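# Move the desk's cardboard box to the bookcase's bottom shelf

## Task

Take the cardboard box that sits on the desk and set it on the lowest shelf of the bookcase, level rather than tilted, with its whole footprint inside the rear half of that shelf. At the end both blue foam blocks must also rest on that shelf. The robot must not topple or finish leaning, or the task fails. Anything that stays in place only because the robot is holding it does not count.

## Robot and tools

ROBOT. TidyBot++ is a wheeled base, 0.54 m long, 0.50 m wide and 0.38 m tall, on four driven casters. On top sits one seven-joint arm ending in a two-finger gripper. The shoulder is 0.12 m ahead of the base centre and 0.68 m above the floor. There are two cameras: base_camera, fixed on the base and looking forward, and wrist_camera, which looks along the hand. The arm begins folded with the hand pointing down; folded, it juts up to 0.08 m past the front of the base, and the elbow rises to about 1.15 m. Loose objects may occasionally get a brief shove from outside.

FRAMES. Base frame: origin on the floor below the base centre, x forward, y left, z up. hand_pose is reported in this frame. It is the point halfway between the finger pads; its own z axis runs out along the fingers and its y axis is the closing direction. The odometry frame is the base frame as it stood when the scene began. base_odometry counts wheel rotation, so slip looks like travel, and it drifts a few cm and degrees over many moves. Heading grows to the left and runs from -3.142 to 3.142. base_tilt is in degrees, with forward and right lean positive, and carries a steady bias of about 1 degree.

execute_actions. Argument "actions" is a list holding one action, or nothing. An empty list only reports state and images. An action may have:
- "base": exactly one relative move from where the base now is. {"translate_m": d} drives forward (+) or back, -2 to 2 m. {"strafe_m": d} slides left (+) or right, -2 to 2 m. {"rotate_rad": d} turns in place, counter-clockwise from above (+), -6.3 to 6.3 rad. A move needing more than 8.667 s at its top speed is refused.
- "joints": absolute targets by name, in radians, except gripper_pos. joint_1_rad: any angle; positive turns the arm clockwise seen from above, opposite to rotate_rad. joint_2_rad (shoulder): -2.249 to 2.249. joint_3_rad: any angle. joint_4_rad (elbow): -2.579 to 2.579. joint_5_rad: any angle. joint_6_rad (wrist): -2.099 to 2.099. joint_7_rad: any angle; with the hand down, positive turns it counter-clockwise from above, and at 1.57 the fingers open toward the robot's left and right. gripper_pos: 0 fully open to 1 fully closed; the pad gap is about 85 x (1 - gripper_pos) mm. Any-angle joints go the short way round, so send steps under half a turn to go further. Done tolerances: ±0.039 for joints 1 to 4, ±0.056 for joints 5 to 7, ±0.03 for the gripper.
- "speeds": top-speed caps for that action only: translate_m and strafe_m 0.05 to 0.5 m/s, rotate_rad 0.1 to 1.57 rad/s (the top of each range is the default).
All motions in one action begin together. A single action lasts at most 15 s. Omitted joints or base may keep pushing toward earlier targets. Unknown keys or out-of-range values get the whole call refused with no motion. "cameras" lists base_camera, wrist_camera or all; omitted or null means all, [] means none. The pictures line names the returned images in order.

ARM GEOMETRY. Upper arm 0.42 m, forearm 0.31 m, hand 0.31 m to the hand point. With joint_1_rad = 0, joint_3_rad = 3.14 and joint_5_rad = 0 the arm stays in the vertical plane of base x. Angles from vertical (positive leaning forward): upper arm = joint_2_rad, forearm = joint_2_rad - joint_4_rad, hand = joint_2_rad - joint_4_rad - joint_6_rad. Reach ahead of the shoulder is the sum of length x sin(angle), height above it the sum of length x cos(angle). From 3.14, raising joint_3_rad swings a forward-bent forearm to the right; raising joint_5_rad swings a forward-bent hand to the right. A downward hand reaches at most about 0.94 m high, and only near the base. Closed fingertips sit about 20 mm beyond the hand point.

OTHER TOOLS. wait: "seconds" 0 to 10; nothing new is commanded and the state and images come back. zoom_image: "camera" (base_camera or wrist_camera) and "region" [x0, y0, x1, y1] in pixels from the top-left, at most 504 x 504, taken from that camera's latest full image. read_manual: optional "section", only "licences"; it moves nothing. finished_scene: "scene", the number of the current scene; it ends that scene for good once the last command has been held, and reports success.

RESULT LINES. base_status and joint_status tell how each motion ended. "done" for the base only means the wheels turned enough; a blocked base may still say done. "off_target": stopped short and possibly still pushing. After "contact_stop" or "time_out" the target is dropped and the part holds where it stopped. "joint command not followed" with a "cause:" line means the arm targets were held back, usually to avoid the arm hitting itself; "not_followed" joints may be retried later. For the gripper, "done" at 1 means empty hands; "off_target" means something is gripped. on_its_own lists what moved uncommanded. motor_effort gives percent of maximum, with the peak in brackets; readings are noisy. "ARM HIT" means a hard hit on the base or the arm itself. The Motor temperatures line gives one value per arm joint; MOTOR HOT appears from 60 °C, and at 75 °C an OVER-TEMPERATURE FAULT lets the arm sag, with unreached keys marked "limit_stop_at_motor_heat" (resend those targets).

CAUTIONS. Friction and load leave the hand a cm or two off; to correct, send each joint its previous command plus (wanted - read). While holding something, never send a joint its read angle, or it sinks further. Trust the images over hand_pose. Torque sensors stop the arm for 10 s if joints 1 to 4 hit 104.5 N m or joints 5 to 7 hit 51.3 N m (warnings at 56.7 and 29.4). Avoid driving with the arm snagged above about 0.8 m, or pushing/pulling sideways with a raised hand: the robot can tip; back away to right it. Do not drop, slam or shove objects hard. While you think, the robot holds its last command, and base moves are measured from the last reported state.

Each tool is called after "Call:" as name([rows], argument=value, ...), one row to a line, values as JSON.

## Session

Call:
execute_actions(actions=[])

Scene clock: 0.00 s.
Motor temperatures (°C, as the motors report them): [35 31 34 35 41 39 40]
base_odometry: x=+0.000 y=+0.000 heading=+0.000 (m, m, rad; odometry frame)
base_tilt: forward=+0.1 right=+0.1 (deg)
base_status: not commanded
joint_positions: joint_1_rad=+0.060 joint_2_rad=-0.326 joint_3_rad=+3.143 joint_4_rad=-2.526 joint_5_rad=-0.029 joint_6_rad=-0.916 joint_7_rad=+1.606 gripper_pos=+0.000
joint_status: not commanded
motor_effort: joint_1_rad=+1 joint_2_rad=-1 joint_3_rad=+2 joint_4_rad=+14 joint_5_rad=+0 joint_6_rad=+0 joint_7_rad=+0 (%)
hand_pose: x=+0.2467 y=+0.0009 z=+0.5843 quat_wxyz=(-0.011, +1.000, -0.022, +0.013) (m; base frame)
pictures: base_camera, wrist_camera
Images, in order (width x height): base_camera 644x364, wrist_camera 644x476.

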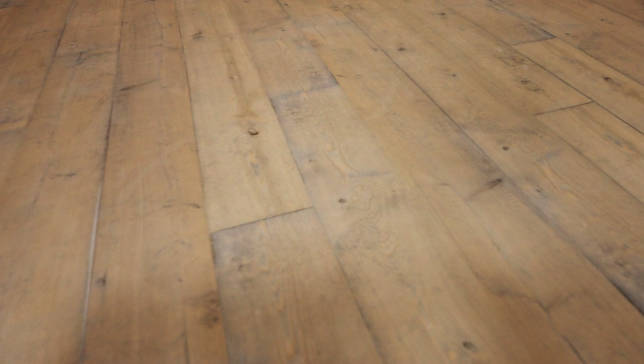

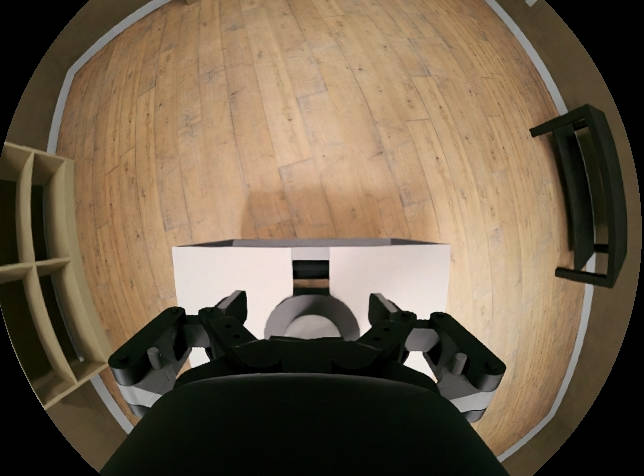

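Call:
execute_actions([
  {"joints":{"joint_1_rad":1.57,"joint_6_rad":0.2,"joint_2_rad":-0.3,"joint_4_rad":-2.2}},
], cameras=["wrist_camera"])

Call:
execute_actions([
  {"joints":{"joint_1_rad":-1.57}},
], cameras=["wrist_camera"])

Scene clock: 3.43 s.
Motor temperatures (°C, as the motors report them): [35 31 34 35 41 39 40]
base_odometry: x=+0.000 y=+0.000 heading=+0.000 (m, m, rad; odometry frame)
base_tilt: forward=+0.1 right=+0.2 (deg)
base_status: not commanded
joint_positions: joint_1_rad=+1.560 joint_2_rad=-0.322 joint_3_rad=+3.143 joint_4_rad=-2.217 joint_5_rad=-0.029 joint_6_rad=+0.178 joint_7_rad=+1.606 gripper_pos=+0.000
joint_status: all done
motor_effort: joint_1_rad=+1(1) joint_2_rad=-8(9) joint_3_rad=+2(2) joint_4_rad=+21(21) joint_5_rad=+0(0) joint_6_rad=+8(9) joint_7_rad=+0(1) (%)
hand_pose: x=+0.1233 y=-0.4727 z=+0.9357 quat_wxyz=(+0.463, +0.538, -0.532, +0.462) (m; base frame)
pictures: wrist_camera
Images, in order (width x height): wrist_camera 644x476.

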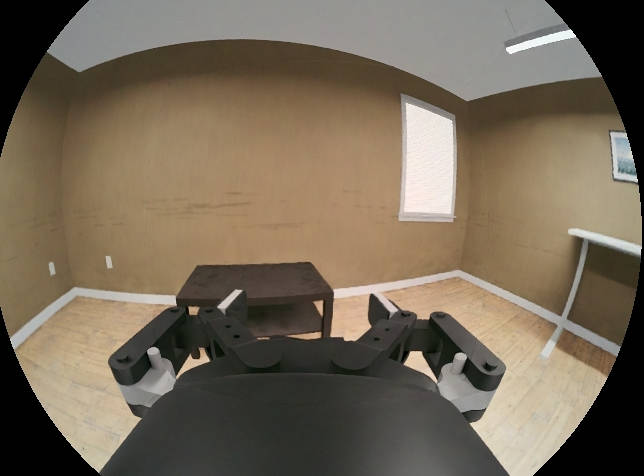

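Scene clock: 7.37 s.
Motor temperatures (°C, as the motors report them): [35 31 34 35 41 39 40]
base_odometry: x=+0.000 y=+0.000 heading=+0.000 (m, m, rad; odometry frame)
base_tilt: forward=+0.1 right=+0.1 (deg)
base_status: not commanded
joint_positions: joint_1_rad=-1.560 joint_2_rad=-0.320 joint_3_rad=+3.143 joint_4_rad=-2.217 joint_5_rad=-0.029 joint_6_rad=+0.178 joint_7_rad=+1.606 gripper_pos=+0.000
joint_status: all done
motor_effort: joint_1_rad=+1(0) joint_2_rad=-8(8) joint_3_rad=+1(3) joint_4_rad=+21(21) joint_5_rad=+0(0) joint_6_rad=+9(9) joint_7_rad=+0(0) (%)
hand_pose: x=+0.1249 y=+0.4733 z=+0.9346 quat_wxyz=(-0.456, +0.539, +0.533, +0.467) (m; base frame)
pictures: wrist_camera
Images, in order (width x height): wrist_camera 644x476.

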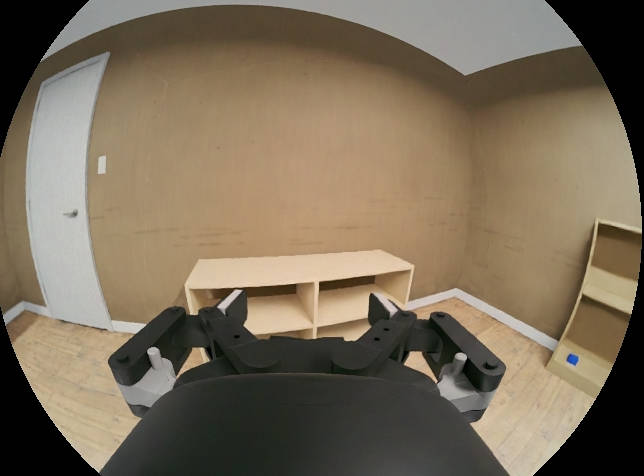

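Call:
execute_actions([
  {"joints":{"joint_1_rad":-0.4}},
], cameras=["wrist_camera"])

Call:
execute_actions([
  {"joints":{"joint_1_rad":2.6}},
], cameras=["wrist_camera"])

Scene clock: 10.23 s.
Motor temperatures (°C, as the motors report them): [35 31 34 35 41 39 40]
base_odometry: x=+0.000 y=+0.000 heading=+0.000 (m, m, rad; odometry frame)
base_tilt: forward=+0.1 right=+0.1 (deg)
base_status: not commanded
joint_positions: joint_1_rad=-0.410 joint_2_rad=-0.320 joint_3_rad=+3.143 joint_4_rad=-2.217 joint_5_rad=-0.029 joint_6_rad=+0.178 joint_7_rad=+1.606 gripper_pos=+0.000
joint_status: all done
motor_effort: joint_1_rad=+1(0) joint_2_rad=-8(8) joint_3_rad=+2(3) joint_4_rad=+21(21) joint_5_rad=+0(0) joint_6_rad=+9(9) joint_7_rad=+0(0) (%)
hand_pose: x=+0.5534 y=+0.1879 z=+0.9346 quat_wxyz=(-0.129, +0.742, +0.154, +0.640) (m; base frame)
pictures: wrist_camera
Images, in order (width x height): wrist_camera 644x476.

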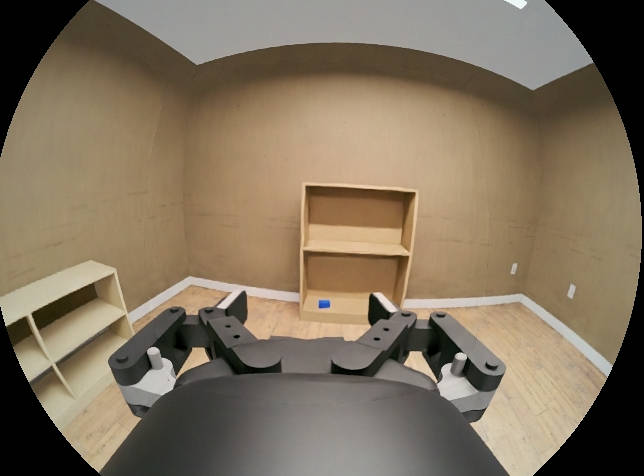

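Scene clock: 14.07 s.
Motor temperatures (°C, as the motors report them): [35 31 34 35 41 39 40]
base_odometry: x=+0.000 y=+0.000 heading=+0.000 (m, m, rad; odometry frame)
base_tilt: forward=+0.1 right=+0.1 (deg)
base_status: not commanded
joint_positions: joint_1_rad=+2.590 joint_2_rad=-0.320 joint_3_rad=+3.143 joint_4_rad=-2.217 joint_5_rad=-0.029 joint_6_rad=+0.178 joint_7_rad=+1.606 gripper_pos=+0.000
joint_status: all done
motor_effort: joint_1_rad=+1(0) joint_2_rad=-8(8) joint_3_rad=+1(3) joint_4_rad=+21(21) joint_5_rad=-1(0) joint_6_rad=+9(8) joint_7_rad=+0(1) (%)
hand_pose: x=-0.2845 y=-0.2474 z=+0.9345 quat_wxyz=(+0.629, +0.206, -0.729, +0.174) (m; base frame)
pictures: wrist_camera
Images, in order (width x height): wrist_camera 644x476.

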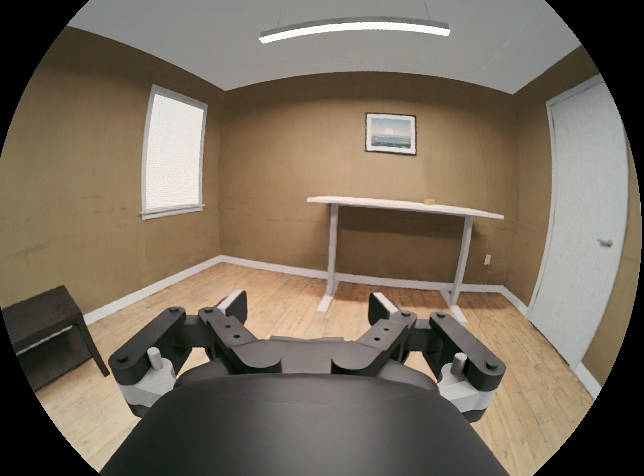

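Call:
execute_actions([
  {"base":{"rotate_rad":-2.84},"joints":{"joint_1_rad":0.0,"joint_2_rad":0.0,"joint_4_rad":-1.2,"joint_6_rad":-0.6}},
])

Call:
execute_actions([
  {"base":{"strafe_m":-0.5}},
])

Scene clock: 19.03 s.
Motor temperatures (°C, as the motors report them): [35 31 34 35 41 39 40]
base_odometry: x=+0.000 y=+0.000 heading=-2.838 (m, m, rad; odometry frame)
base_tilt: forward=+0.1 right=+0.2 (deg)
base_status: done
joint_positions: joint_1_rad=+0.006 joint_2_rad=-0.022 joint_3_rad=+3.143 joint_4_rad=-1.218 joint_5_rad=-0.029 joint_6_rad=-0.575 joint_7_rad=+1.606 gripper_pos=+0.000
joint_status: all done
motor_effort: joint_1_rad=+1(2) joint_2_rad=-18(18) joint_3_rad=+1(3) joint_4_rad=+20(22) joint_5_rad=-1(1) joint_6_rad=+8(9) joint_7_rad=+0(1) (%)
hand_pose: x=+0.7072 y=+0.0022 z=+1.1561 quat_wxyz=(-0.001, +0.774, +0.006, +0.633) (m; base frame)
pictures: base_camera, wrist_camera
Images, in order (width x height): base_camera 644x364, wrist_camera 644x476.

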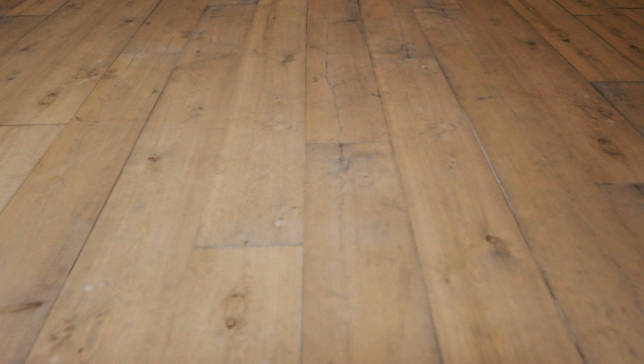

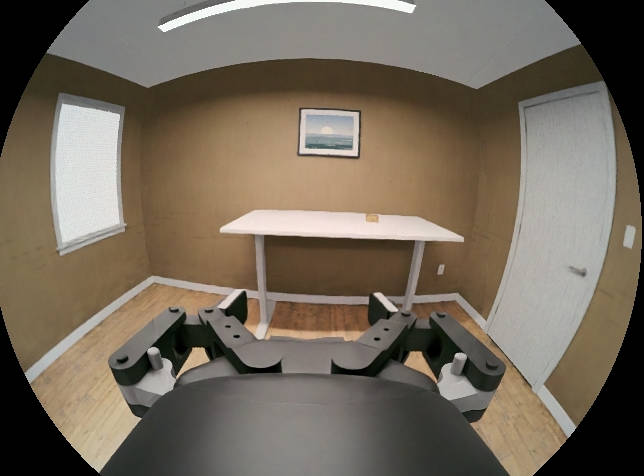

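Scene clock: 21.40 s.
Motor temperatures (°C, as the motors report them): [35 31 34 35 41 39 40]
base_odometry: x=-0.149 y=+0.477 heading=-2.839 (m, m, rad; odometry frame)
base_tilt: forward=+0.1 right=+0.2 (deg)
base_status: done
joint_positions: joint_1_rad=+0.005 joint_2_rad=-0.022 joint_3_rad=+3.144 joint_4_rad=-1.218 joint_5_rad=-0.029 joint_6_rad=-0.575 joint_7_rad=+1.606 gripper_pos=+0.000
joint_status: not commanded
motor_effort: joint_1_rad=+0(2) joint_2_rad=-18(19) joint_3_rad=+1(2) joint_4_rad=+20(21) joint_5_rad=-1(1) joint_6_rad=+9(7) joint_7_rad=+1(0) (%)
hand_pose: x=+0.7076 y=+0.0020 z=+1.1556 quat_wxyz=(-0.001, +0.774, +0.006, +0.633) (m; base frame)
pictures: base_camera, wrist_camera
Images, in order (width x height): base_camera 644x364, wrist_camera 644x476.

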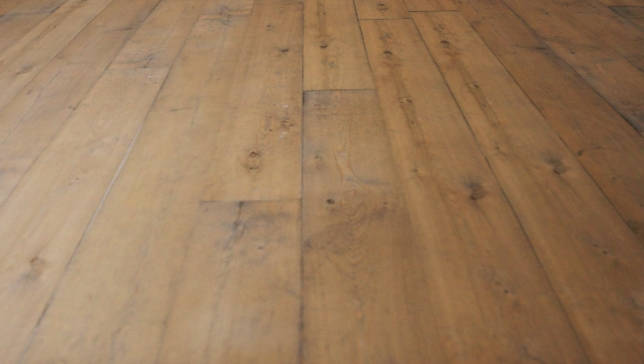

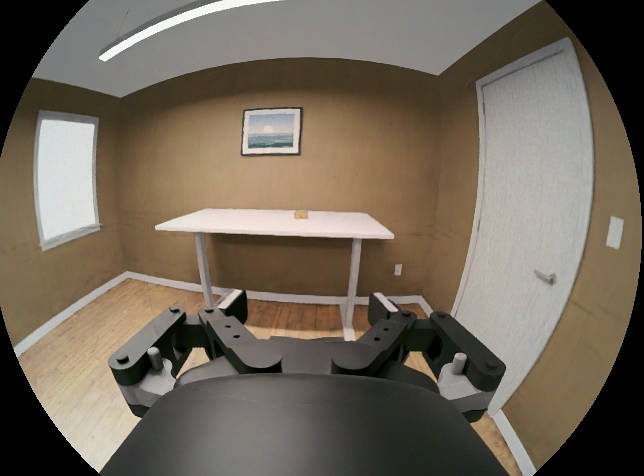

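Call:
execute_actions([
  {"base":{"strafe_m":0.08}},
], cameras=[])

Call:
execute_actions([
  {"base":{"translate_m":0.85}},
], cameras=["wrist_camera"])

Call:
zoom_image(camera="wrist_camera", region=[200,150,440,310])

Scene clock: 23.57 s.
Motor temperatures (°C, as the motors report them): [35 31 34 35 41 39 40]
base_odometry: x=-0.125 y=+0.401 heading=-2.839 (m, m, rad; odometry frame)
base_tilt: forward=+0.1 right=+0.2 (deg)
base_status: done
joint_positions: joint_1_rad=+0.000 joint_2_rad=-0.021 joint_3_rad=+3.143 joint_4_rad=-1.217 joint_5_rad=-0.029 joint_6_rad=-0.576 joint_7_rad=+1.606 gripper_pos=+0.000
joint_status: not commanded
motor_effort: joint_1_rad=+0(3) joint_2_rad=-18(19) joint_3_rad=+1(2) joint_4_rad=+21(21) joint_5_rad=-1(2) joint_6_rad=+9(9) joint_7_rad=+0(0) (%)
hand_pose: x=+0.7079 y=+0.0059 z=+1.1552 quat_wxyz=(-0.003, +0.775, +0.009, +0.633) (m; base frame)
pictures: none
No camera images: the call's "cameras" was empty. Leave "cameras" out to get every camera's image.

Scene clock: 26.53 s.
Motor temperatures (°C, as the motors report them): [35 31 34 35 41 39 40]
base_odometry: x=-0.937 y=+0.148 heading=-2.840 (m, m, rad; odometry frame)
base_tilt: forward=+0.1 right=+0.1 (deg)
base_status: done
joint_positions: joint_1_rad=+0.000 joint_2_rad=-0.006 joint_3_rad=+3.143 joint_4_rad=-1.214 joint_5_rad=-0.029 joint_6_rad=-0.580 joint_7_rad=+1.606 gripper_pos=+0.000
joint_status: not commanded
motor_effort: joint_1_rad=+1(3) joint_2_rad=-20(21) joint_3_rad=+1(4) joint_4_rad=+21(22) joint_5_rad=+0(1) joint_6_rad=+9(9) joint_7_rad=-1(0) (%)
hand_pose: x=+0.7143 y=+0.0059 z=+1.1476 quat_wxyz=(-0.003, +0.779, +0.009, +0.627) (m; base frame)
pictures: wrist_camera
Images, in order (width x height): wrist_camera 644x476.

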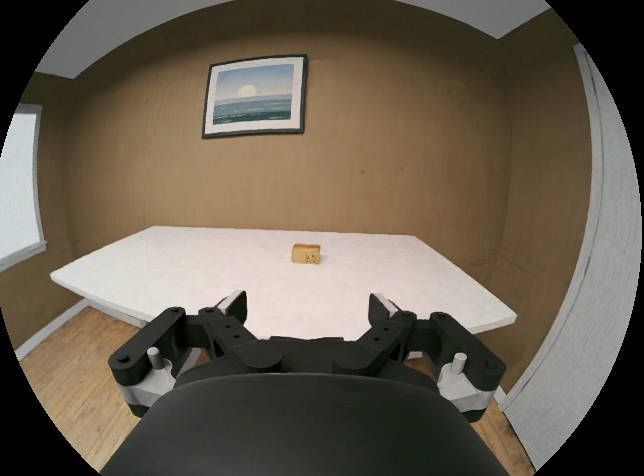

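Region (200, 150, 440, 310) of wrist_camera's 644x476 image, scaled by 2.100.

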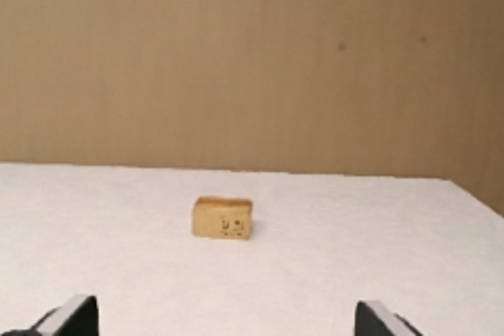

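Call:
execute_actions([
  {"base":{"translate_m":0.35},"joints":{"joint_2_rad":0.1,"joint_4_rad":-0.9,"joint_6_rad":-1.2}},
], cameras=["wrist_camera"])

Call:
zoom_image(camera="wrist_camera", region=[200,150,440,310])

Scene clock: 29.33 s.
Motor temperatures (°C, as the motors report them): [35 31 34 35 41 39 40]
base_odometry: x=-1.271 y=+0.045 heading=-2.840 (m, m, rad; odometry frame)
base_tilt: forward=+0.1 right=+0.2 (deg)
base_status: done
joint_positions: joint_1_rad=+0.000 joint_2_rad=+0.100 joint_3_rad=+3.143 joint_4_rad=-0.915 joint_5_rad=-0.029 joint_6_rad=-1.178 joint_7_rad=+1.606 gripper_pos=+0.000
joint_status: all done
motor_effort: joint_1_rad=+1(1) joint_2_rad=-19(23) joint_3_rad=+1(0) joint_4_rad=+18(21) joint_5_rad=-1(1) joint_6_rad=+7(9) joint_7_rad=+0(0) (%)
hand_pose: x=+0.6810 y=+0.0095 z=+1.0854 quat_wxyz=(-0.007, +0.889, +0.016, +0.457) (m; base frame)
pictures: wrist_camera
Images, in order (width x height): wrist_camera 644x476.

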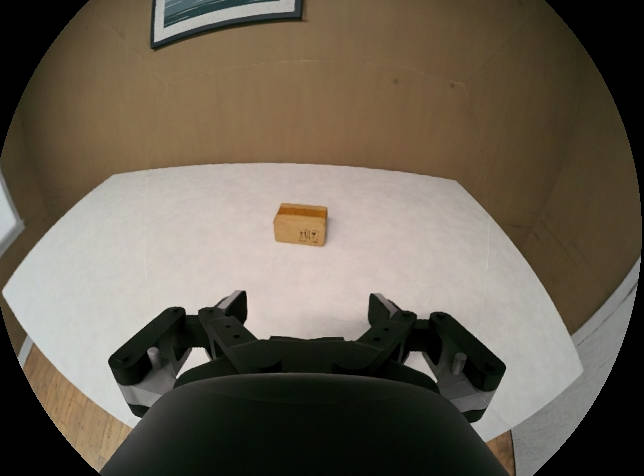

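Region (200, 150, 440, 310) of wrist_camera's 644x476 image, scaled by 2.100.

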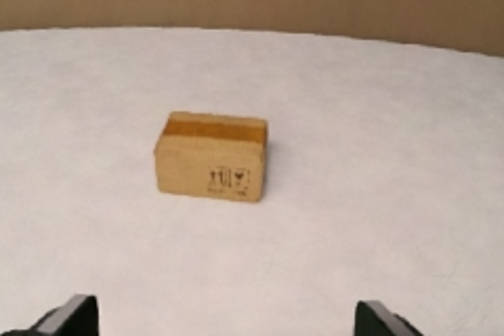

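Call:
execute_actions([
  {"joints":{"joint_1_rad":-0.04,"joint_2_rad":0.15,"joint_4_rad":-0.7,"joint_6_rad":-1.7,"joint_7_rad":0.03}},
], cameras=["wrist_camera"])

Scene clock: 32.23 s.
Motor temperatures (°C, as the motors report them): [35 31 34 35 41 39 40]
base_odometry: x=-1.271 y=+0.045 heading=-2.840 (m, m, rad; odometry frame)
base_tilt: forward=+0.1 right=+0.1 (deg)
base_status: not commanded
joint_positions: joint_1_rad=-0.026 joint_2_rad=+0.129 joint_3_rad=+3.143 joint_4_rad=-0.716 joint_5_rad=-0.029 joint_6_rad=-1.681 joint_7_rad=+0.036 gripper_pos=+0.000
joint_status: all done
motor_effort: joint_1_rad=+1(1) joint_2_rad=-19(21) joint_3_rad=+1(1) joint_4_rad=+16(19) joint_5_rad=-1(1) joint_6_rad=+5(7) joint_7_rad=-1(1) (%)
hand_pose: x=+0.5875 y=+0.0224 z=+1.0537 quat_wxyz=(-0.223, +0.698, -0.648, +0.206) (m; base frame)
pictures: wrist_camera
Images, in order (width x height): wrist_camera 644x476.

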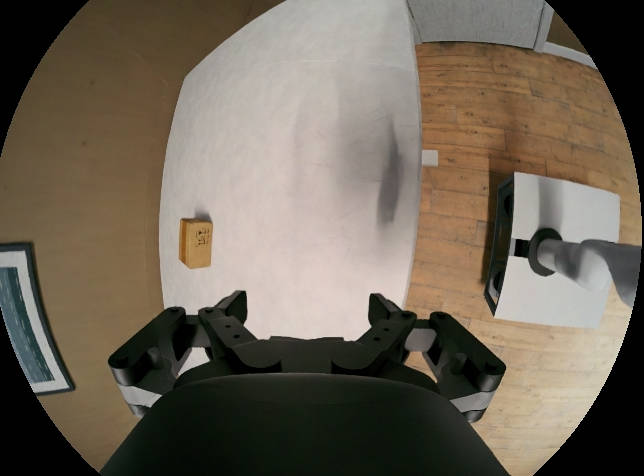

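Call:
execute_actions([
  {"base":{"translate_m":0.27},"joints":{"joint_2_rad":0.25,"joint_4_rad":-0.7,"joint_6_rad":-1.6}},
], cameras=["wrist_camera"])

Scene clock: 34.50 s.
Motor temperatures (°C, as the motors report them): [35 31 34 35 41 39 40]
base_odometry: x=-1.529 y=-0.035 heading=-2.840 (m, m, rad; odometry frame)
base_tilt: forward=+0.1 right=+0.1 (deg)
base_status: done
joint_positions: joint_1_rad=-0.027 joint_2_rad=+0.246 joint_3_rad=+3.143 joint_4_rad=-0.709 joint_5_rad=-0.029 joint_6_rad=-1.621 joint_7_rad=+0.036 gripper_pos=+0.000
joint_status: all done
motor_effort: joint_1_rad=+1(1) joint_2_rad=-22(26) joint_3_rad=+1(0) joint_4_rad=+16(18) joint_5_rad=-1(1) joint_6_rad=+4(5) joint_7_rad=+0(0) (%)
hand_pose: x=+0.6446 y=+0.0245 z=+1.0085 quat_wxyz=(-0.206, +0.703, -0.654, +0.188) (m; base frame)
pictures: wrist_camera
Images, in order (width x height): wrist_camera 644x476.

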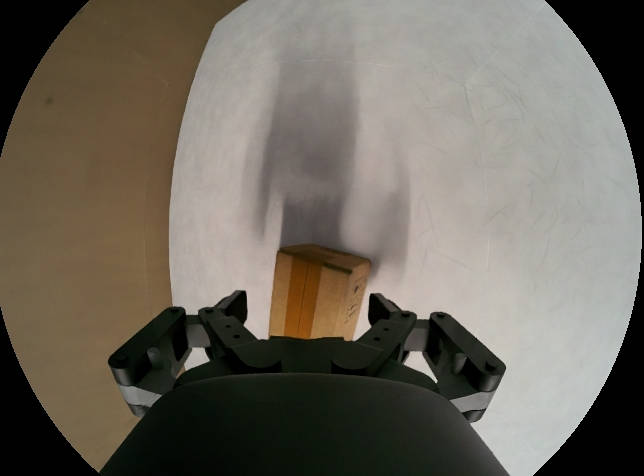

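Call:
execute_actions([
  {"base":{"translate_m":-0.04},"joints":{"joint_2_rad":0.35,"joint_6_rad":-1.52}},
], cameras=["wrist_camera"])

Scene clock: 35.93 s.
Motor temperatures (°C, as the motors report them): [35 31 34 35 41 39 40]
base_odometry: x=-1.491 y=-0.024 heading=-2.840 (m, m, rad; odometry frame)
base_tilt: forward=+0.1 right=+0.1 (deg)
base_status: done
joint_positions: joint_1_rad=-0.028 joint_2_rad=+0.322 joint_3_rad=+3.143 joint_4_rad=-0.705 joint_5_rad=-0.029 joint_6_rad=-1.537 joint_7_rad=+0.036 gripper_pos=+0.000
joint_status: all done
motor_effort: joint_1_rad=+1(1) joint_2_rad=-24(27) joint_3_rad=+1(0) joint_4_rad=+15(17) joint_5_rad=+0(1) joint_6_rad=+4(5) joint_7_rad=+0(0) (%)
hand_pose: x=+0.6905 y=+0.0263 z=+0.9828 quat_wxyz=(-0.210, +0.702, -0.653, +0.192) (m; base frame)
pictures: wrist_camera
Images, in order (width x height): wrist_camera 644x476.

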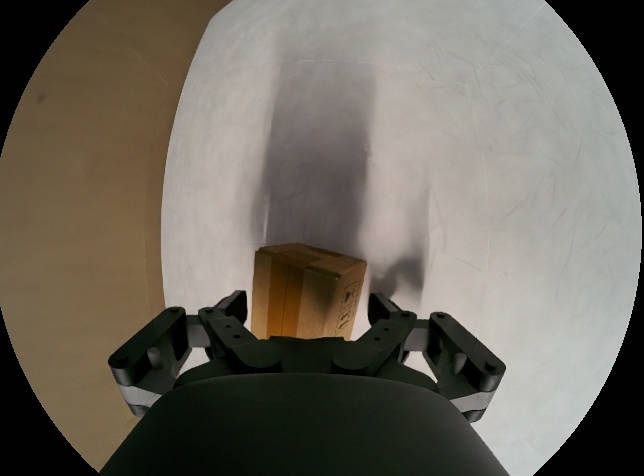

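A bit lower, then close.

Call:
execute_actions([
  {"joints":{"joint_2_rad":0.42,"joint_6_rad":-1.47}},
], cameras=[])

Call:
execute_actions([
  {"joints":{"gripper_pos":1}},
], cameras=["wrist_camera"])

Call:
execute_actions([
  {"joints":{"joint_2_rad":0.2}},
], cameras=["wrist_camera"])

Scene clock: 37.30 s.
Motor temperatures (°C, as the motors report them): [35 31 34 35 41 39 40]
base_odometry: x=-1.491 y=-0.024 heading=-2.840 (m, m, rad; odometry frame)
base_tilt: forward=+0.1 right=+0.1 (deg)
base_status: not commanded
joint_positions: joint_1_rad=-0.028 joint_2_rad=+0.353 joint_3_rad=+3.143 joint_4_rad=-0.685 joint_5_rad=-0.029 joint_6_rad=-1.479 joint_7_rad=+0.036 gripper_pos=+0.000
joint_status: joint_2_rad off_target (ended at +0.353, target +0.420); the others done
motor_effort: joint_1_rad=+1(1) joint_2_rad=-19(23) joint_3_rad=+1(2) joint_4_rad=+12(15) joint_5_rad=+0(0) joint_6_rad=+4(5) joint_7_rad=+0(1) (%)
hand_pose: x=+0.7168 y=+0.0270 z=+0.9842 quat_wxyz=(-0.227, +0.696, -0.649, +0.208) (m; base frame)
pictures: none
No camera images: the call's "cameras" was empty. Leave "cameras" out to get every camera's image.

Scene clock: 38.40 s.
Motor temperatures (°C, as the motors report them): [35 31 34 35 41 39 40]
base_odometry: x=-1.491 y=-0.024 heading=-2.840 (m, m, rad; odometry frame)
base_tilt: forward=+0.1 right=+0.1 (deg)
base_status: not commanded
joint_positions: joint_1_rad=-0.028 joint_2_rad=+0.357 joint_3_rad=+3.143 joint_4_rad=-0.676 joint_5_rad=-0.029 joint_6_rad=-1.476 joint_7_rad=+0.036 gripper_pos=+0.227
joint_status: gripper_pos off_target (ended at +0.227, target +1.000)
motor_effort: joint_1_rad=+1(1) joint_2_rad=-13(23) joint_3_rad=+2(1) joint_4_rad=+9(14) joint_5_rad=-1(0) joint_6_rad=+3(4) joint_7_rad=-1(1) (%)
hand_pose: x=+0.7195 y=+0.0270 z=+0.9860 quat_wxyz=(-0.229, +0.695, -0.648, +0.211) (m; base frame)
pictures: wrist_camera
Images, in order (width x height): wrist_camera 644x476.

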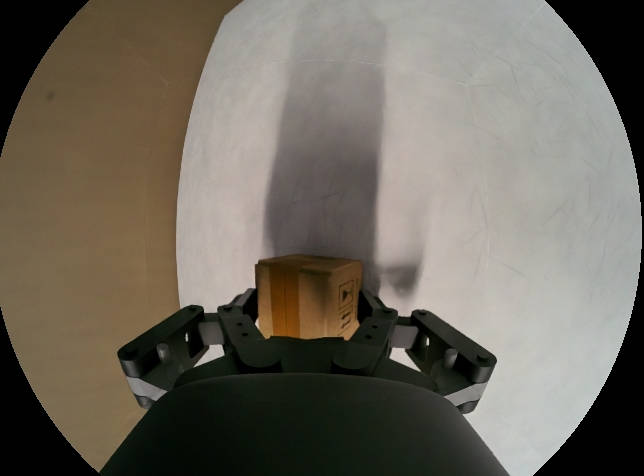

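Scene clock: 39.73 s.
Motor temperatures (°C, as the motors report them): [35 32 34 35 41 39 40]
base_odometry: x=-1.491 y=-0.024 heading=-2.840 (m, m, rad; odometry frame)
base_tilt: forward=+0.1 right=+0.1 (deg)
base_status: not commanded
joint_positions: joint_1_rad=-0.028 joint_2_rad=+0.203 joint_3_rad=+3.143 joint_4_rad=-0.704 joint_5_rad=-0.029 joint_6_rad=-1.476 joint_7_rad=+0.036 gripper_pos=+0.228
joint_status: all done
motor_effort: joint_1_rad=+1(1) joint_2_rad=-22(32) joint_3_rad=+1(1) joint_4_rad=+17(20) joint_5_rad=+0(0) joint_6_rad=+6(7) joint_7_rad=+0(0) (%)
hand_pose: x=+0.6649 y=+0.0255 z=+1.0621 quat_wxyz=(-0.271, +0.680, -0.632, +0.253) (m; base frame)
pictures: wrist_camera
Images, in order (width x height): wrist_camera 644x476.

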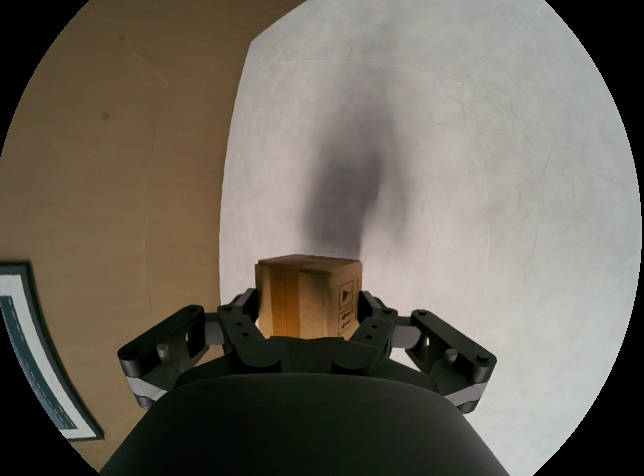

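Call:
execute_actions([
  {"base":{"translate_m":-1.2}},
], cameras=[])

Call:
execute_actions([
  {"base":{"rotate_rad":3.14},"joints":{"joint_2_rad":0.3,"joint_4_rad":-1.0,"joint_6_rad":-1.2}},
], cameras=[])

Call:
execute_actions([
  {"base":{"translate_m":0.8},"joints":{"joint_7_rad":1.6}},
])

Scene clock: 44.60 s.
Motor temperatures (°C, as the motors report them): [35 32 34 35 41 39 40]
base_odometry: x=-0.345 y=+0.333 heading=-2.840 (m, m, rad; odometry frame)
base_tilt: forward=+0.1 right=+0.1 (deg)
base_status: done
joint_positions: joint_1_rad=-0.032 joint_2_rad=+0.205 joint_3_rad=+3.143 joint_4_rad=-0.704 joint_5_rad=-0.029 joint_6_rad=-1.476 joint_7_rad=+0.036 gripper_pos=+0.228
joint_status: not commanded
motor_effort: joint_1_rad=+1(3) joint_2_rad=-22(27) joint_3_rad=+1(1) joint_4_rad=+17(19) joint_5_rad=-1(0) joint_6_rad=+7(8) joint_7_rad=+0(0) (%)
hand_pose: x=+0.6658 y=+0.0276 z=+1.0606 quat_wxyz=(-0.270, +0.682, -0.631, +0.252) (m; base frame)
pictures: none
No camera images: the call's "cameras" was empty. Leave "cameras" out to get every camera's image.

Scene clock: 48.10 s.
Motor temperatures (°C, as the motors report them): [35 32 34 35 41 39 40]
base_odometry: x=-0.345 y=+0.333 heading=+0.299 (m, m, rad; odometry frame)
base_tilt: forward=+0.1 right=+0.1 (deg)
base_status: done
joint_positions: joint_1_rad=-0.045 joint_2_rad=+0.327 joint_3_rad=+3.142 joint_4_rad=-0.998 joint_5_rad=-0.029 joint_6_rad=-1.219 joint_7_rad=+0.036 gripper_pos=+0.228
joint_status: all done
motor_effort: joint_1_rad=+0(4) joint_2_rad=-29(36) joint_3_rad=+1(2) joint_4_rad=+20(21) joint_5_rad=+0(2) joint_6_rad=+6(6) joint_7_rad=-1(0) (%)
hand_pose: x=+0.7333 y=+0.0372 z=+0.8993 quat_wxyz=(-0.219, +0.702, -0.649, +0.197) (m; base frame)
pictures: none
No camera images: the call's "cameras" was empty. Leave "cameras" out to get every camera's image.

Scene clock: 51.03 s.
Motor temperatures (°C, as the motors report them): [35 32 34 35 41 39 40]
base_odometry: x=+0.419 y=+0.570 heading=+0.300 (m, m, rad; odometry frame)
base_tilt: forward=+0.1 right=+0.1 (deg)
base_status: done
joint_positions: joint_1_rad=-0.045 joint_2_rad=+0.314 joint_3_rad=+3.142 joint_4_rad=-0.998 joint_5_rad=-0.029 joint_6_rad=-1.218 joint_7_rad=+1.594 gripper_pos=+0.228
joint_status: all done
motor_effort: joint_1_rad=+1(2) joint_2_rad=-29(32) joint_3_rad=+1(0) joint_4_rad=+20(21) joint_5_rad=-1(1) joint_6_rad=+6(6) joint_7_rad=+0(0) (%)
hand_pose: x=+0.7306 y=+0.0370 z=+0.9074 quat_wxyz=(-0.018, +0.953, +0.031, +0.301) (m; base frame)
pictures: base_camera, wrist_camera
Images, in order (width x height): base_camera 644x364, wrist_camera 644x476.

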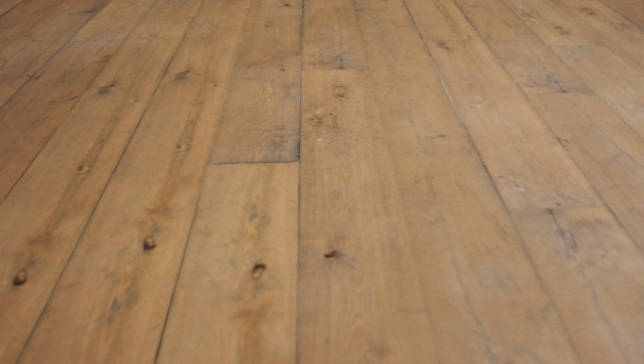

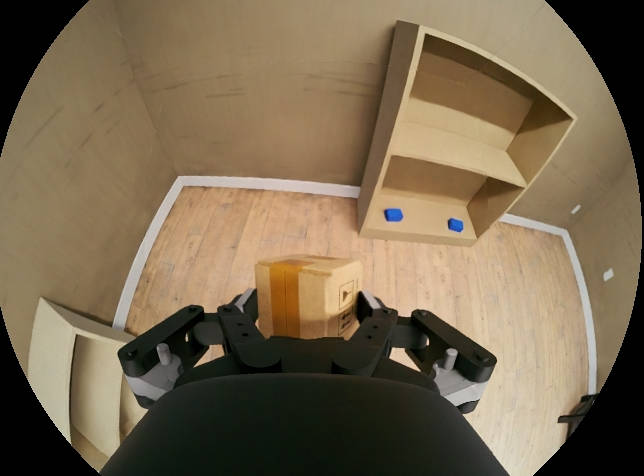

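Call:
execute_actions([
  {"base":{"strafe_m":-0.62}},
], cameras=[])

Call:
execute_actions([
  {"base":{"translate_m":0.3},"joints":{"joint_2_rad":1.0,"joint_4_rad":-1.2,"joint_6_rad":-0.3}},
])

Scene clock: 54.27 s.
Motor temperatures (°C, as the motors report them): [35 32 34 35 41 40 40]
base_odometry: x=+0.603 y=-0.022 heading=+0.301 (m, m, rad; odometry frame)
base_tilt: forward=+0.1 right=+0.2 (deg)
base_status: done
joint_positions: joint_1_rad=-0.040 joint_2_rad=+0.314 joint_3_rad=+3.142 joint_4_rad=-0.998 joint_5_rad=-0.029 joint_6_rad=-1.218 joint_7_rad=+1.594 gripper_pos=+0.228
joint_status: not commanded
motor_effort: joint_1_rad=+0(5) joint_2_rad=-29(30) joint_3_rad=+0(4) joint_4_rad=+20(21) joint_5_rad=-1(1) joint_6_rad=+7(6) joint_7_rad=+0(0) (%)
hand_pose: x=+0.7308 y=+0.0344 z=+0.9074 quat_wxyz=(-0.017, +0.953, +0.029, +0.301) (m; base frame)
pictures: none
No camera images: the call's "cameras" was empty. Leave "cameras" out to get every camera's image.

Scene clock: 56.30 s.
Motor temperatures (°C, as the motors report them): [35 32 34 35 41 40 40]
base_odometry: x=+0.890 y=+0.067 heading=+0.300 (m, m, rad; odometry frame)
base_tilt: forward=+0.1 right=+0.2 (deg)
base_status: done
joint_positions: joint_1_rad=-0.040 joint_2_rad=+1.006 joint_3_rad=+3.142 joint_4_rad=-1.192 joint_5_rad=-0.029 joint_6_rad=-0.326 joint_7_rad=+1.594 gripper_pos=+0.228
joint_status: all done
motor_effort: joint_1_rad=+1(2) joint_2_rad=-45(51) joint_3_rad=+0(0) joint_4_rad=+17(22) joint_5_rad=-1(1) joint_6_rad=+6(8) joint_7_rad=-1(0) (%)
hand_pose: x=+0.9084 y=+0.0359 z=+0.4685 quat_wxyz=(-0.011, +0.953, +0.018, +0.304) (m; base frame)
pictures: base_camera, wrist_camera
Images, in order (width x height): base_camera 644x364, wrist_camera 644x476.

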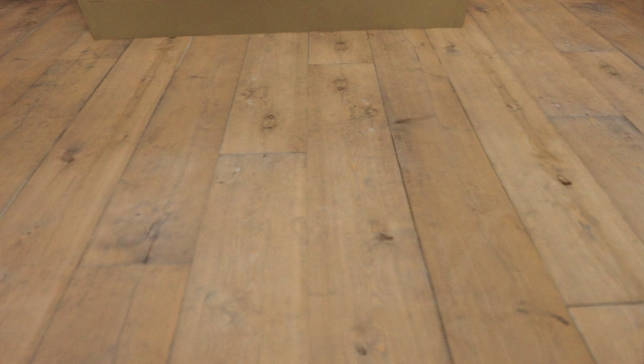

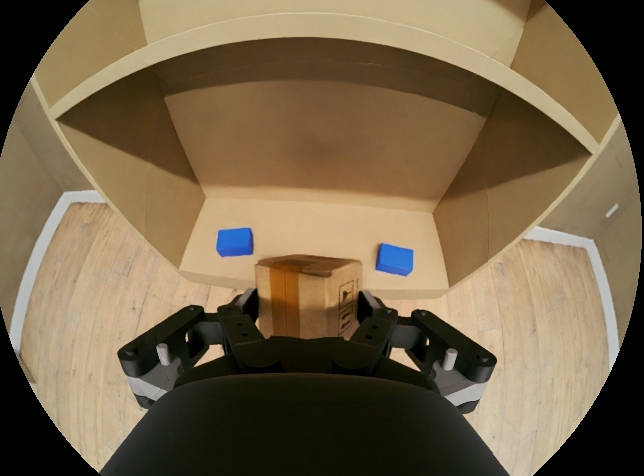

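Call:
execute_actions([
  {"base":{"strafe_m":0.06},"joints":{"joint_2_rad":1.62,"joint_4_rad":-0.85,"joint_6_rad":-0.04,"joint_7_rad":0.03}},
], cameras=[])

Call:
execute_actions([
  {"base":{"translate_m":0.2},"speeds":{"translate_m":0.1}},
])

Scene clock: 59.50 s.
Motor temperatures (°C, as the motors report them): [35 32 34 35 41 40 40]
base_odometry: x=+0.872 y=+0.124 heading=+0.300 (m, m, rad; odometry frame)
base_tilt: forward=+0.1 right=+0.1 (deg)
base_status: done
joint_positions: joint_1_rad=-0.046 joint_2_rad=+1.624 joint_3_rad=+3.142 joint_4_rad=-0.870 joint_5_rad=-0.029 joint_6_rad=-0.068 joint_7_rad=+0.051 gripper_pos=+0.228
joint_status: all done
motor_effort: joint_1_rad=+1(5) joint_2_rad=-47(50) joint_3_rad=+1(1) joint_4_rad=+13(17) joint_5_rad=+0(1) joint_6_rad=+5(4) joint_7_rad=-1(0) (%)
hand_pose: x=+0.8981 y=+0.0374 z=+0.1479 quat_wxyz=(-0.205, +0.700, -0.654, +0.199) (m; base frame)
pictures: none
No camera images: the call's "cameras" was empty. Leave "cameras" out to get every camera's image.

Scene clock: 61.97 s.
Motor temperatures (°C, as the motors report them): [35 32 34 35 41 40 40]
base_odometry: x=+1.063 y=+0.184 heading=+0.300 (m, m, rad; odometry frame)
base_tilt: forward=+0.1 right=+0.1 (deg)
base_status: done
joint_positions: joint_1_rad=-0.046 joint_2_rad=+1.625 joint_3_rad=+3.142 joint_4_rad=-0.866 joint_5_rad=-0.029 joint_6_rad=-0.066 joint_7_rad=+0.051 gripper_pos=+0.228
joint_status: not commanded
motor_effort: joint_1_rad=+1(1) joint_2_rad=-46(50) joint_3_rad=+1(0) joint_4_rad=+13(16) joint_5_rad=-1(1) joint_6_rad=+6(7) joint_7_rad=+0(0) (%)
hand_pose: x=+0.9007 y=+0.0375 z=+0.1495 quat_wxyz=(-0.207, +0.700, -0.654, +0.201) (m; base frame)
pictures: base_camera, wrist_camera
Images, in order (width x height): base_camera 644x364, wrist_camera 644x476.

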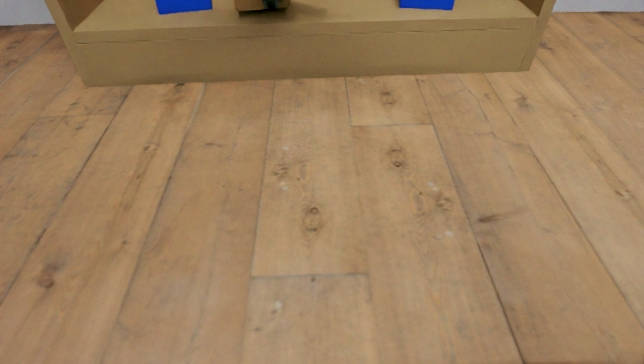

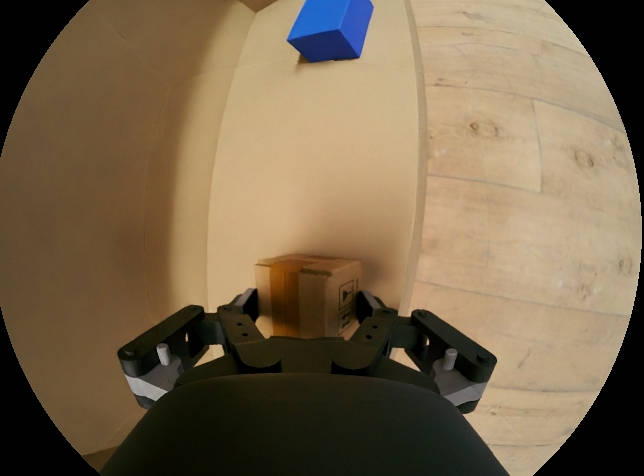

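Call:
execute_actions([
  {"base":{"strafe_m":-0.06}},
], cameras=[])

Call:
execute_actions([
  {"base":{"translate_m":0.13},"speeds":{"translate_m":0.08}},
])

Scene clock: 63.80 s.
Motor temperatures (°C, as the motors report them): [35 32 34 35 41 40 40]
base_odometry: x=+1.082 y=+0.126 heading=+0.301 (m, m, rad; odometry frame)
base_tilt: forward=+0.1 right=+0.2 (deg)
base_status: done
joint_positions: joint_1_rad=-0.035 joint_2_rad=+1.625 joint_3_rad=+3.142 joint_4_rad=-0.866 joint_5_rad=-0.029 joint_6_rad=-0.066 joint_7_rad=+0.051 gripper_pos=+0.228
joint_status: not commanded
motor_effort: joint_1_rad=+1(4) joint_2_rad=-47(48) joint_3_rad=+1(1) joint_4_rad=+14(14) joint_5_rad=-1(1) joint_6_rad=+5(6) joint_7_rad=+0(0) (%)
hand_pose: x=+0.9012 y=+0.0288 z=+0.1495 quat_wxyz=(-0.206, +0.696, -0.658, +0.202) (m; base frame)
pictures: none
No camera images: the call's "cameras" was empty. Leave "cameras" out to get every camera's image.

Scene clock: 65.87 s.
Motor temperatures (°C, as the motors report them): [35 32 34 35 41 40 40]
base_odometry: x=+1.206 y=+0.165 heading=+0.300 (m, m, rad; odometry frame)
base_tilt: forward=+0.1 right=+0.1 (deg)
base_status: done
joint_positions: joint_1_rad=-0.035 joint_2_rad=+1.626 joint_3_rad=+3.142 joint_4_rad=-0.864 joint_5_rad=-0.029 joint_6_rad=-0.065 joint_7_rad=+0.051 gripper_pos=+0.228
joint_status: not commanded
motor_effort: joint_1_rad=+1(2) joint_2_rad=-47(50) joint_3_rad=+1(0) joint_4_rad=+14(16) joint_5_rad=+0(1) joint_6_rad=+5(7) joint_7_rad=+0(0) (%)
hand_pose: x=+0.9017 y=+0.0291 z=+0.1497 quat_wxyz=(-0.207, +0.696, -0.657, +0.203) (m; base frame)
pictures: base_camera, wrist_camera
Images, in order (width x height): base_camera 644x364, wrist_camera 644x476.

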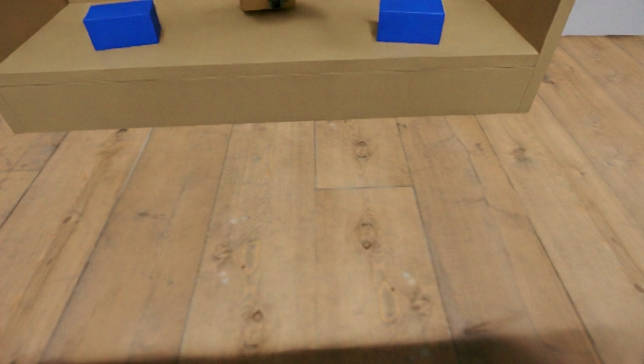

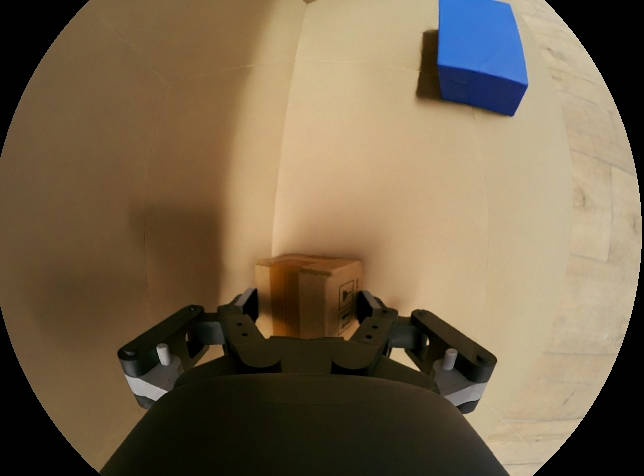

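Call:
execute_actions([
  {"joints":{"joint_2_rad":1.67,"joint_6_rad":0.0}},
], cameras=[])

Call:
execute_actions([
  {"joints":{"gripper_pos":0.05}},
])

Scene clock: 66.90 s.
Motor temperatures (°C, as the motors report them): [35 32 34 35 41 40 40]
base_odometry: x=+1.206 y=+0.165 heading=+0.300 (m, m, rad; odometry frame)
base_tilt: forward=+0.1 right=+0.1 (deg)
base_status: not commanded
joint_positions: joint_1_rad=-0.035 joint_2_rad=+1.651 joint_3_rad=+3.142 joint_4_rad=-0.864 joint_5_rad=-0.029 joint_6_rad=-0.019 joint_7_rad=+0.051 gripper_pos=+0.229
joint_status: all done
motor_effort: joint_1_rad=+0(1) joint_2_rad=-45(48) joint_3_rad=+1(0) joint_4_rad=+12(14) joint_5_rad=+0(0) joint_6_rad=+5(7) joint_7_rad=+0(1) (%)
hand_pose: x=+0.9000 y=+0.0287 z=+0.1378 quat_wxyz=(-0.213, +0.693, -0.655, +0.210) (m; base frame)
pictures: none
No camera images: the call's "cameras" was empty. Leave "cameras" out to get every camera's image.

Scene clock: 67.97 s.
Motor temperatures (°C, as the motors report them): [35 32 34 35 41 40 40]
base_odometry: x=+1.206 y=+0.165 heading=+0.300 (m, m, rad; odometry frame)
base_tilt: forward=+0.1 right=+0.1 (deg)
base_status: not commanded
joint_positions: joint_1_rad=-0.035 joint_2_rad=+1.653 joint_3_rad=+3.142 joint_4_rad=-0.864 joint_5_rad=-0.029 joint_6_rad=-0.019 joint_7_rad=+0.051 gripper_pos=+0.050
joint_status: all done
motor_effort: joint_1_rad=+1(0) joint_2_rad=-45(46) joint_3_rad=+1(1) joint_4_rad=+13(13) joint_5_rad=+0(0) joint_6_rad=+4(6) joint_7_rad=+0(0) (%)
hand_pose: x=+0.8991 y=+0.0286 z=+0.1365 quat_wxyz=(-0.213, +0.694, -0.656, +0.210) (m; base frame)
pictures: base_camera, wrist_camera
Images, in order (width x height): base_camera 644x364, wrist_camera 644x476.

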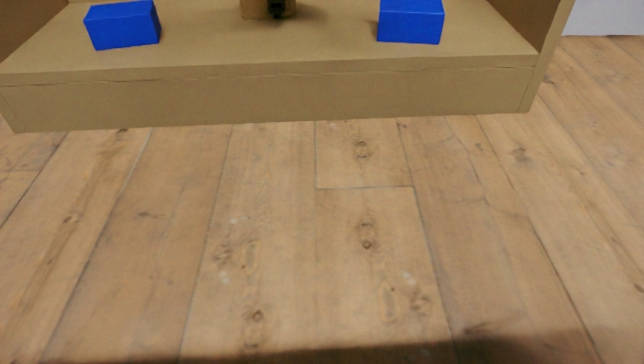

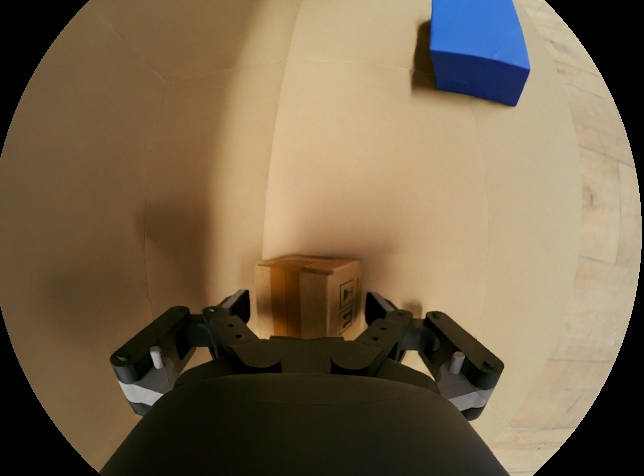

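Lift the fingers clear (about 7 cm), then back out.

Call:
execute_actions([
  {"joints":{"joint_2_rad":1.5,"joint_6_rad":-0.15}},
], cameras=["wrist_camera"])

Call:
execute_actions([
  {"base":{"translate_m":-0.4},"speeds":{"translate_m":0.2}},
])

Scene clock: 69.60 s.
Motor temperatures (°C, as the motors report them): [35 32 34 35 41 40 40]
base_odometry: x=+1.206 y=+0.165 heading=+0.300 (m, m, rad; odometry frame)
base_tilt: forward=+0.1 right=+0.1 (deg)
base_status: not commanded
joint_positions: joint_1_rad=-0.035 joint_2_rad=+1.508 joint_3_rad=+3.142 joint_4_rad=-0.862 joint_5_rad=-0.029 joint_6_rad=-0.145 joint_7_rad=+0.051 gripper_pos=+0.050
joint_status: all done
motor_effort: joint_1_rad=+1(2) joint_2_rad=-48(50) joint_3_rad=+1(0) joint_4_rad=+16(24) joint_5_rad=-1(1) joint_6_rad=+6(17) joint_7_rad=+1(1) (%)
hand_pose: x=+0.9399 y=+0.0312 z=+0.2304 quat_wxyz=(-0.221, +0.692, -0.653, +0.215) (m; base frame)
pictures: wrist_camera
Images, in order (width x height): wrist_camera 644x476.

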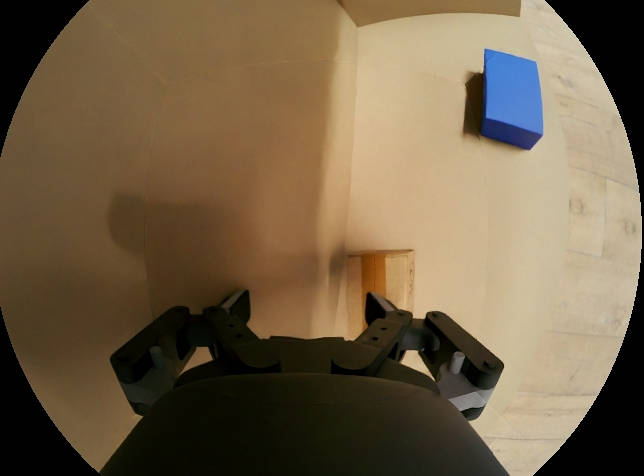

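Scene clock: 72.37 s.
Motor temperatures (°C, as the motors report them): [35 33 34 35 41 40 40]
base_odometry: x=+0.824 y=+0.046 heading=+0.300 (m, m, rad; odometry frame)
base_tilt: forward=+0.1 right=+0.1 (deg)
base_status: done
joint_positions: joint_1_rad=-0.036 joint_2_rad=+1.508 joint_3_rad=+3.142 joint_4_rad=-0.858 joint_5_rad=-0.029 joint_6_rad=-0.145 joint_7_rad=+0.051 gripper_pos=+0.050
joint_status: not commanded
motor_effort: joint_1_rad=+1(4) joint_2_rad=-47(52) joint_3_rad=+1(1) joint_4_rad=+15(17) joint_5_rad=+0(0) joint_6_rad=+5(6) joint_7_rad=-1(0) (%)
hand_pose: x=+0.9422 y=+0.0325 z=+0.2326 quat_wxyz=(-0.222, +0.692, -0.652, +0.217) (m; base frame)
pictures: base_camera, wrist_camera
Images, in order (width x height): base_camera 644x364, wrist_camera 644x476.

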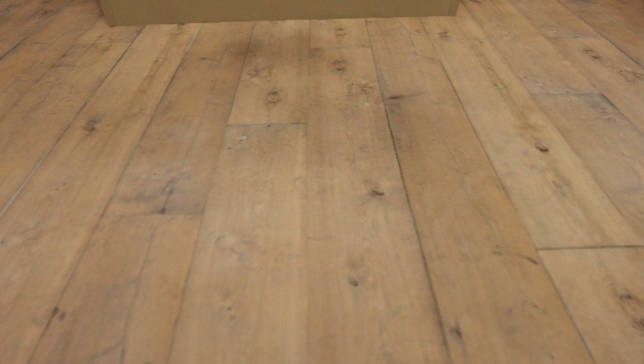

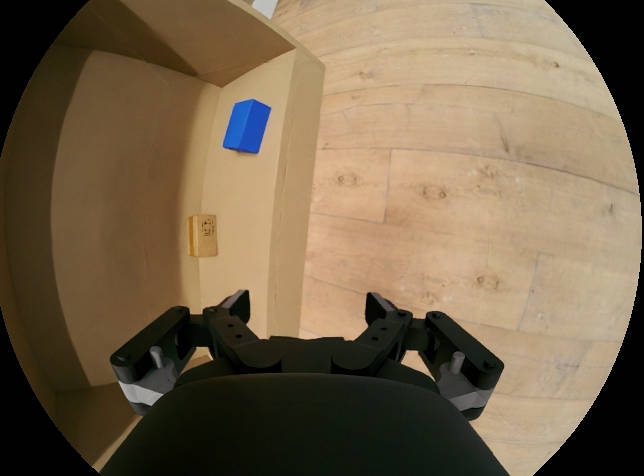

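Box sits at the back.

Call:
finished_scene(scene=1)

The scene is finished: the task was done.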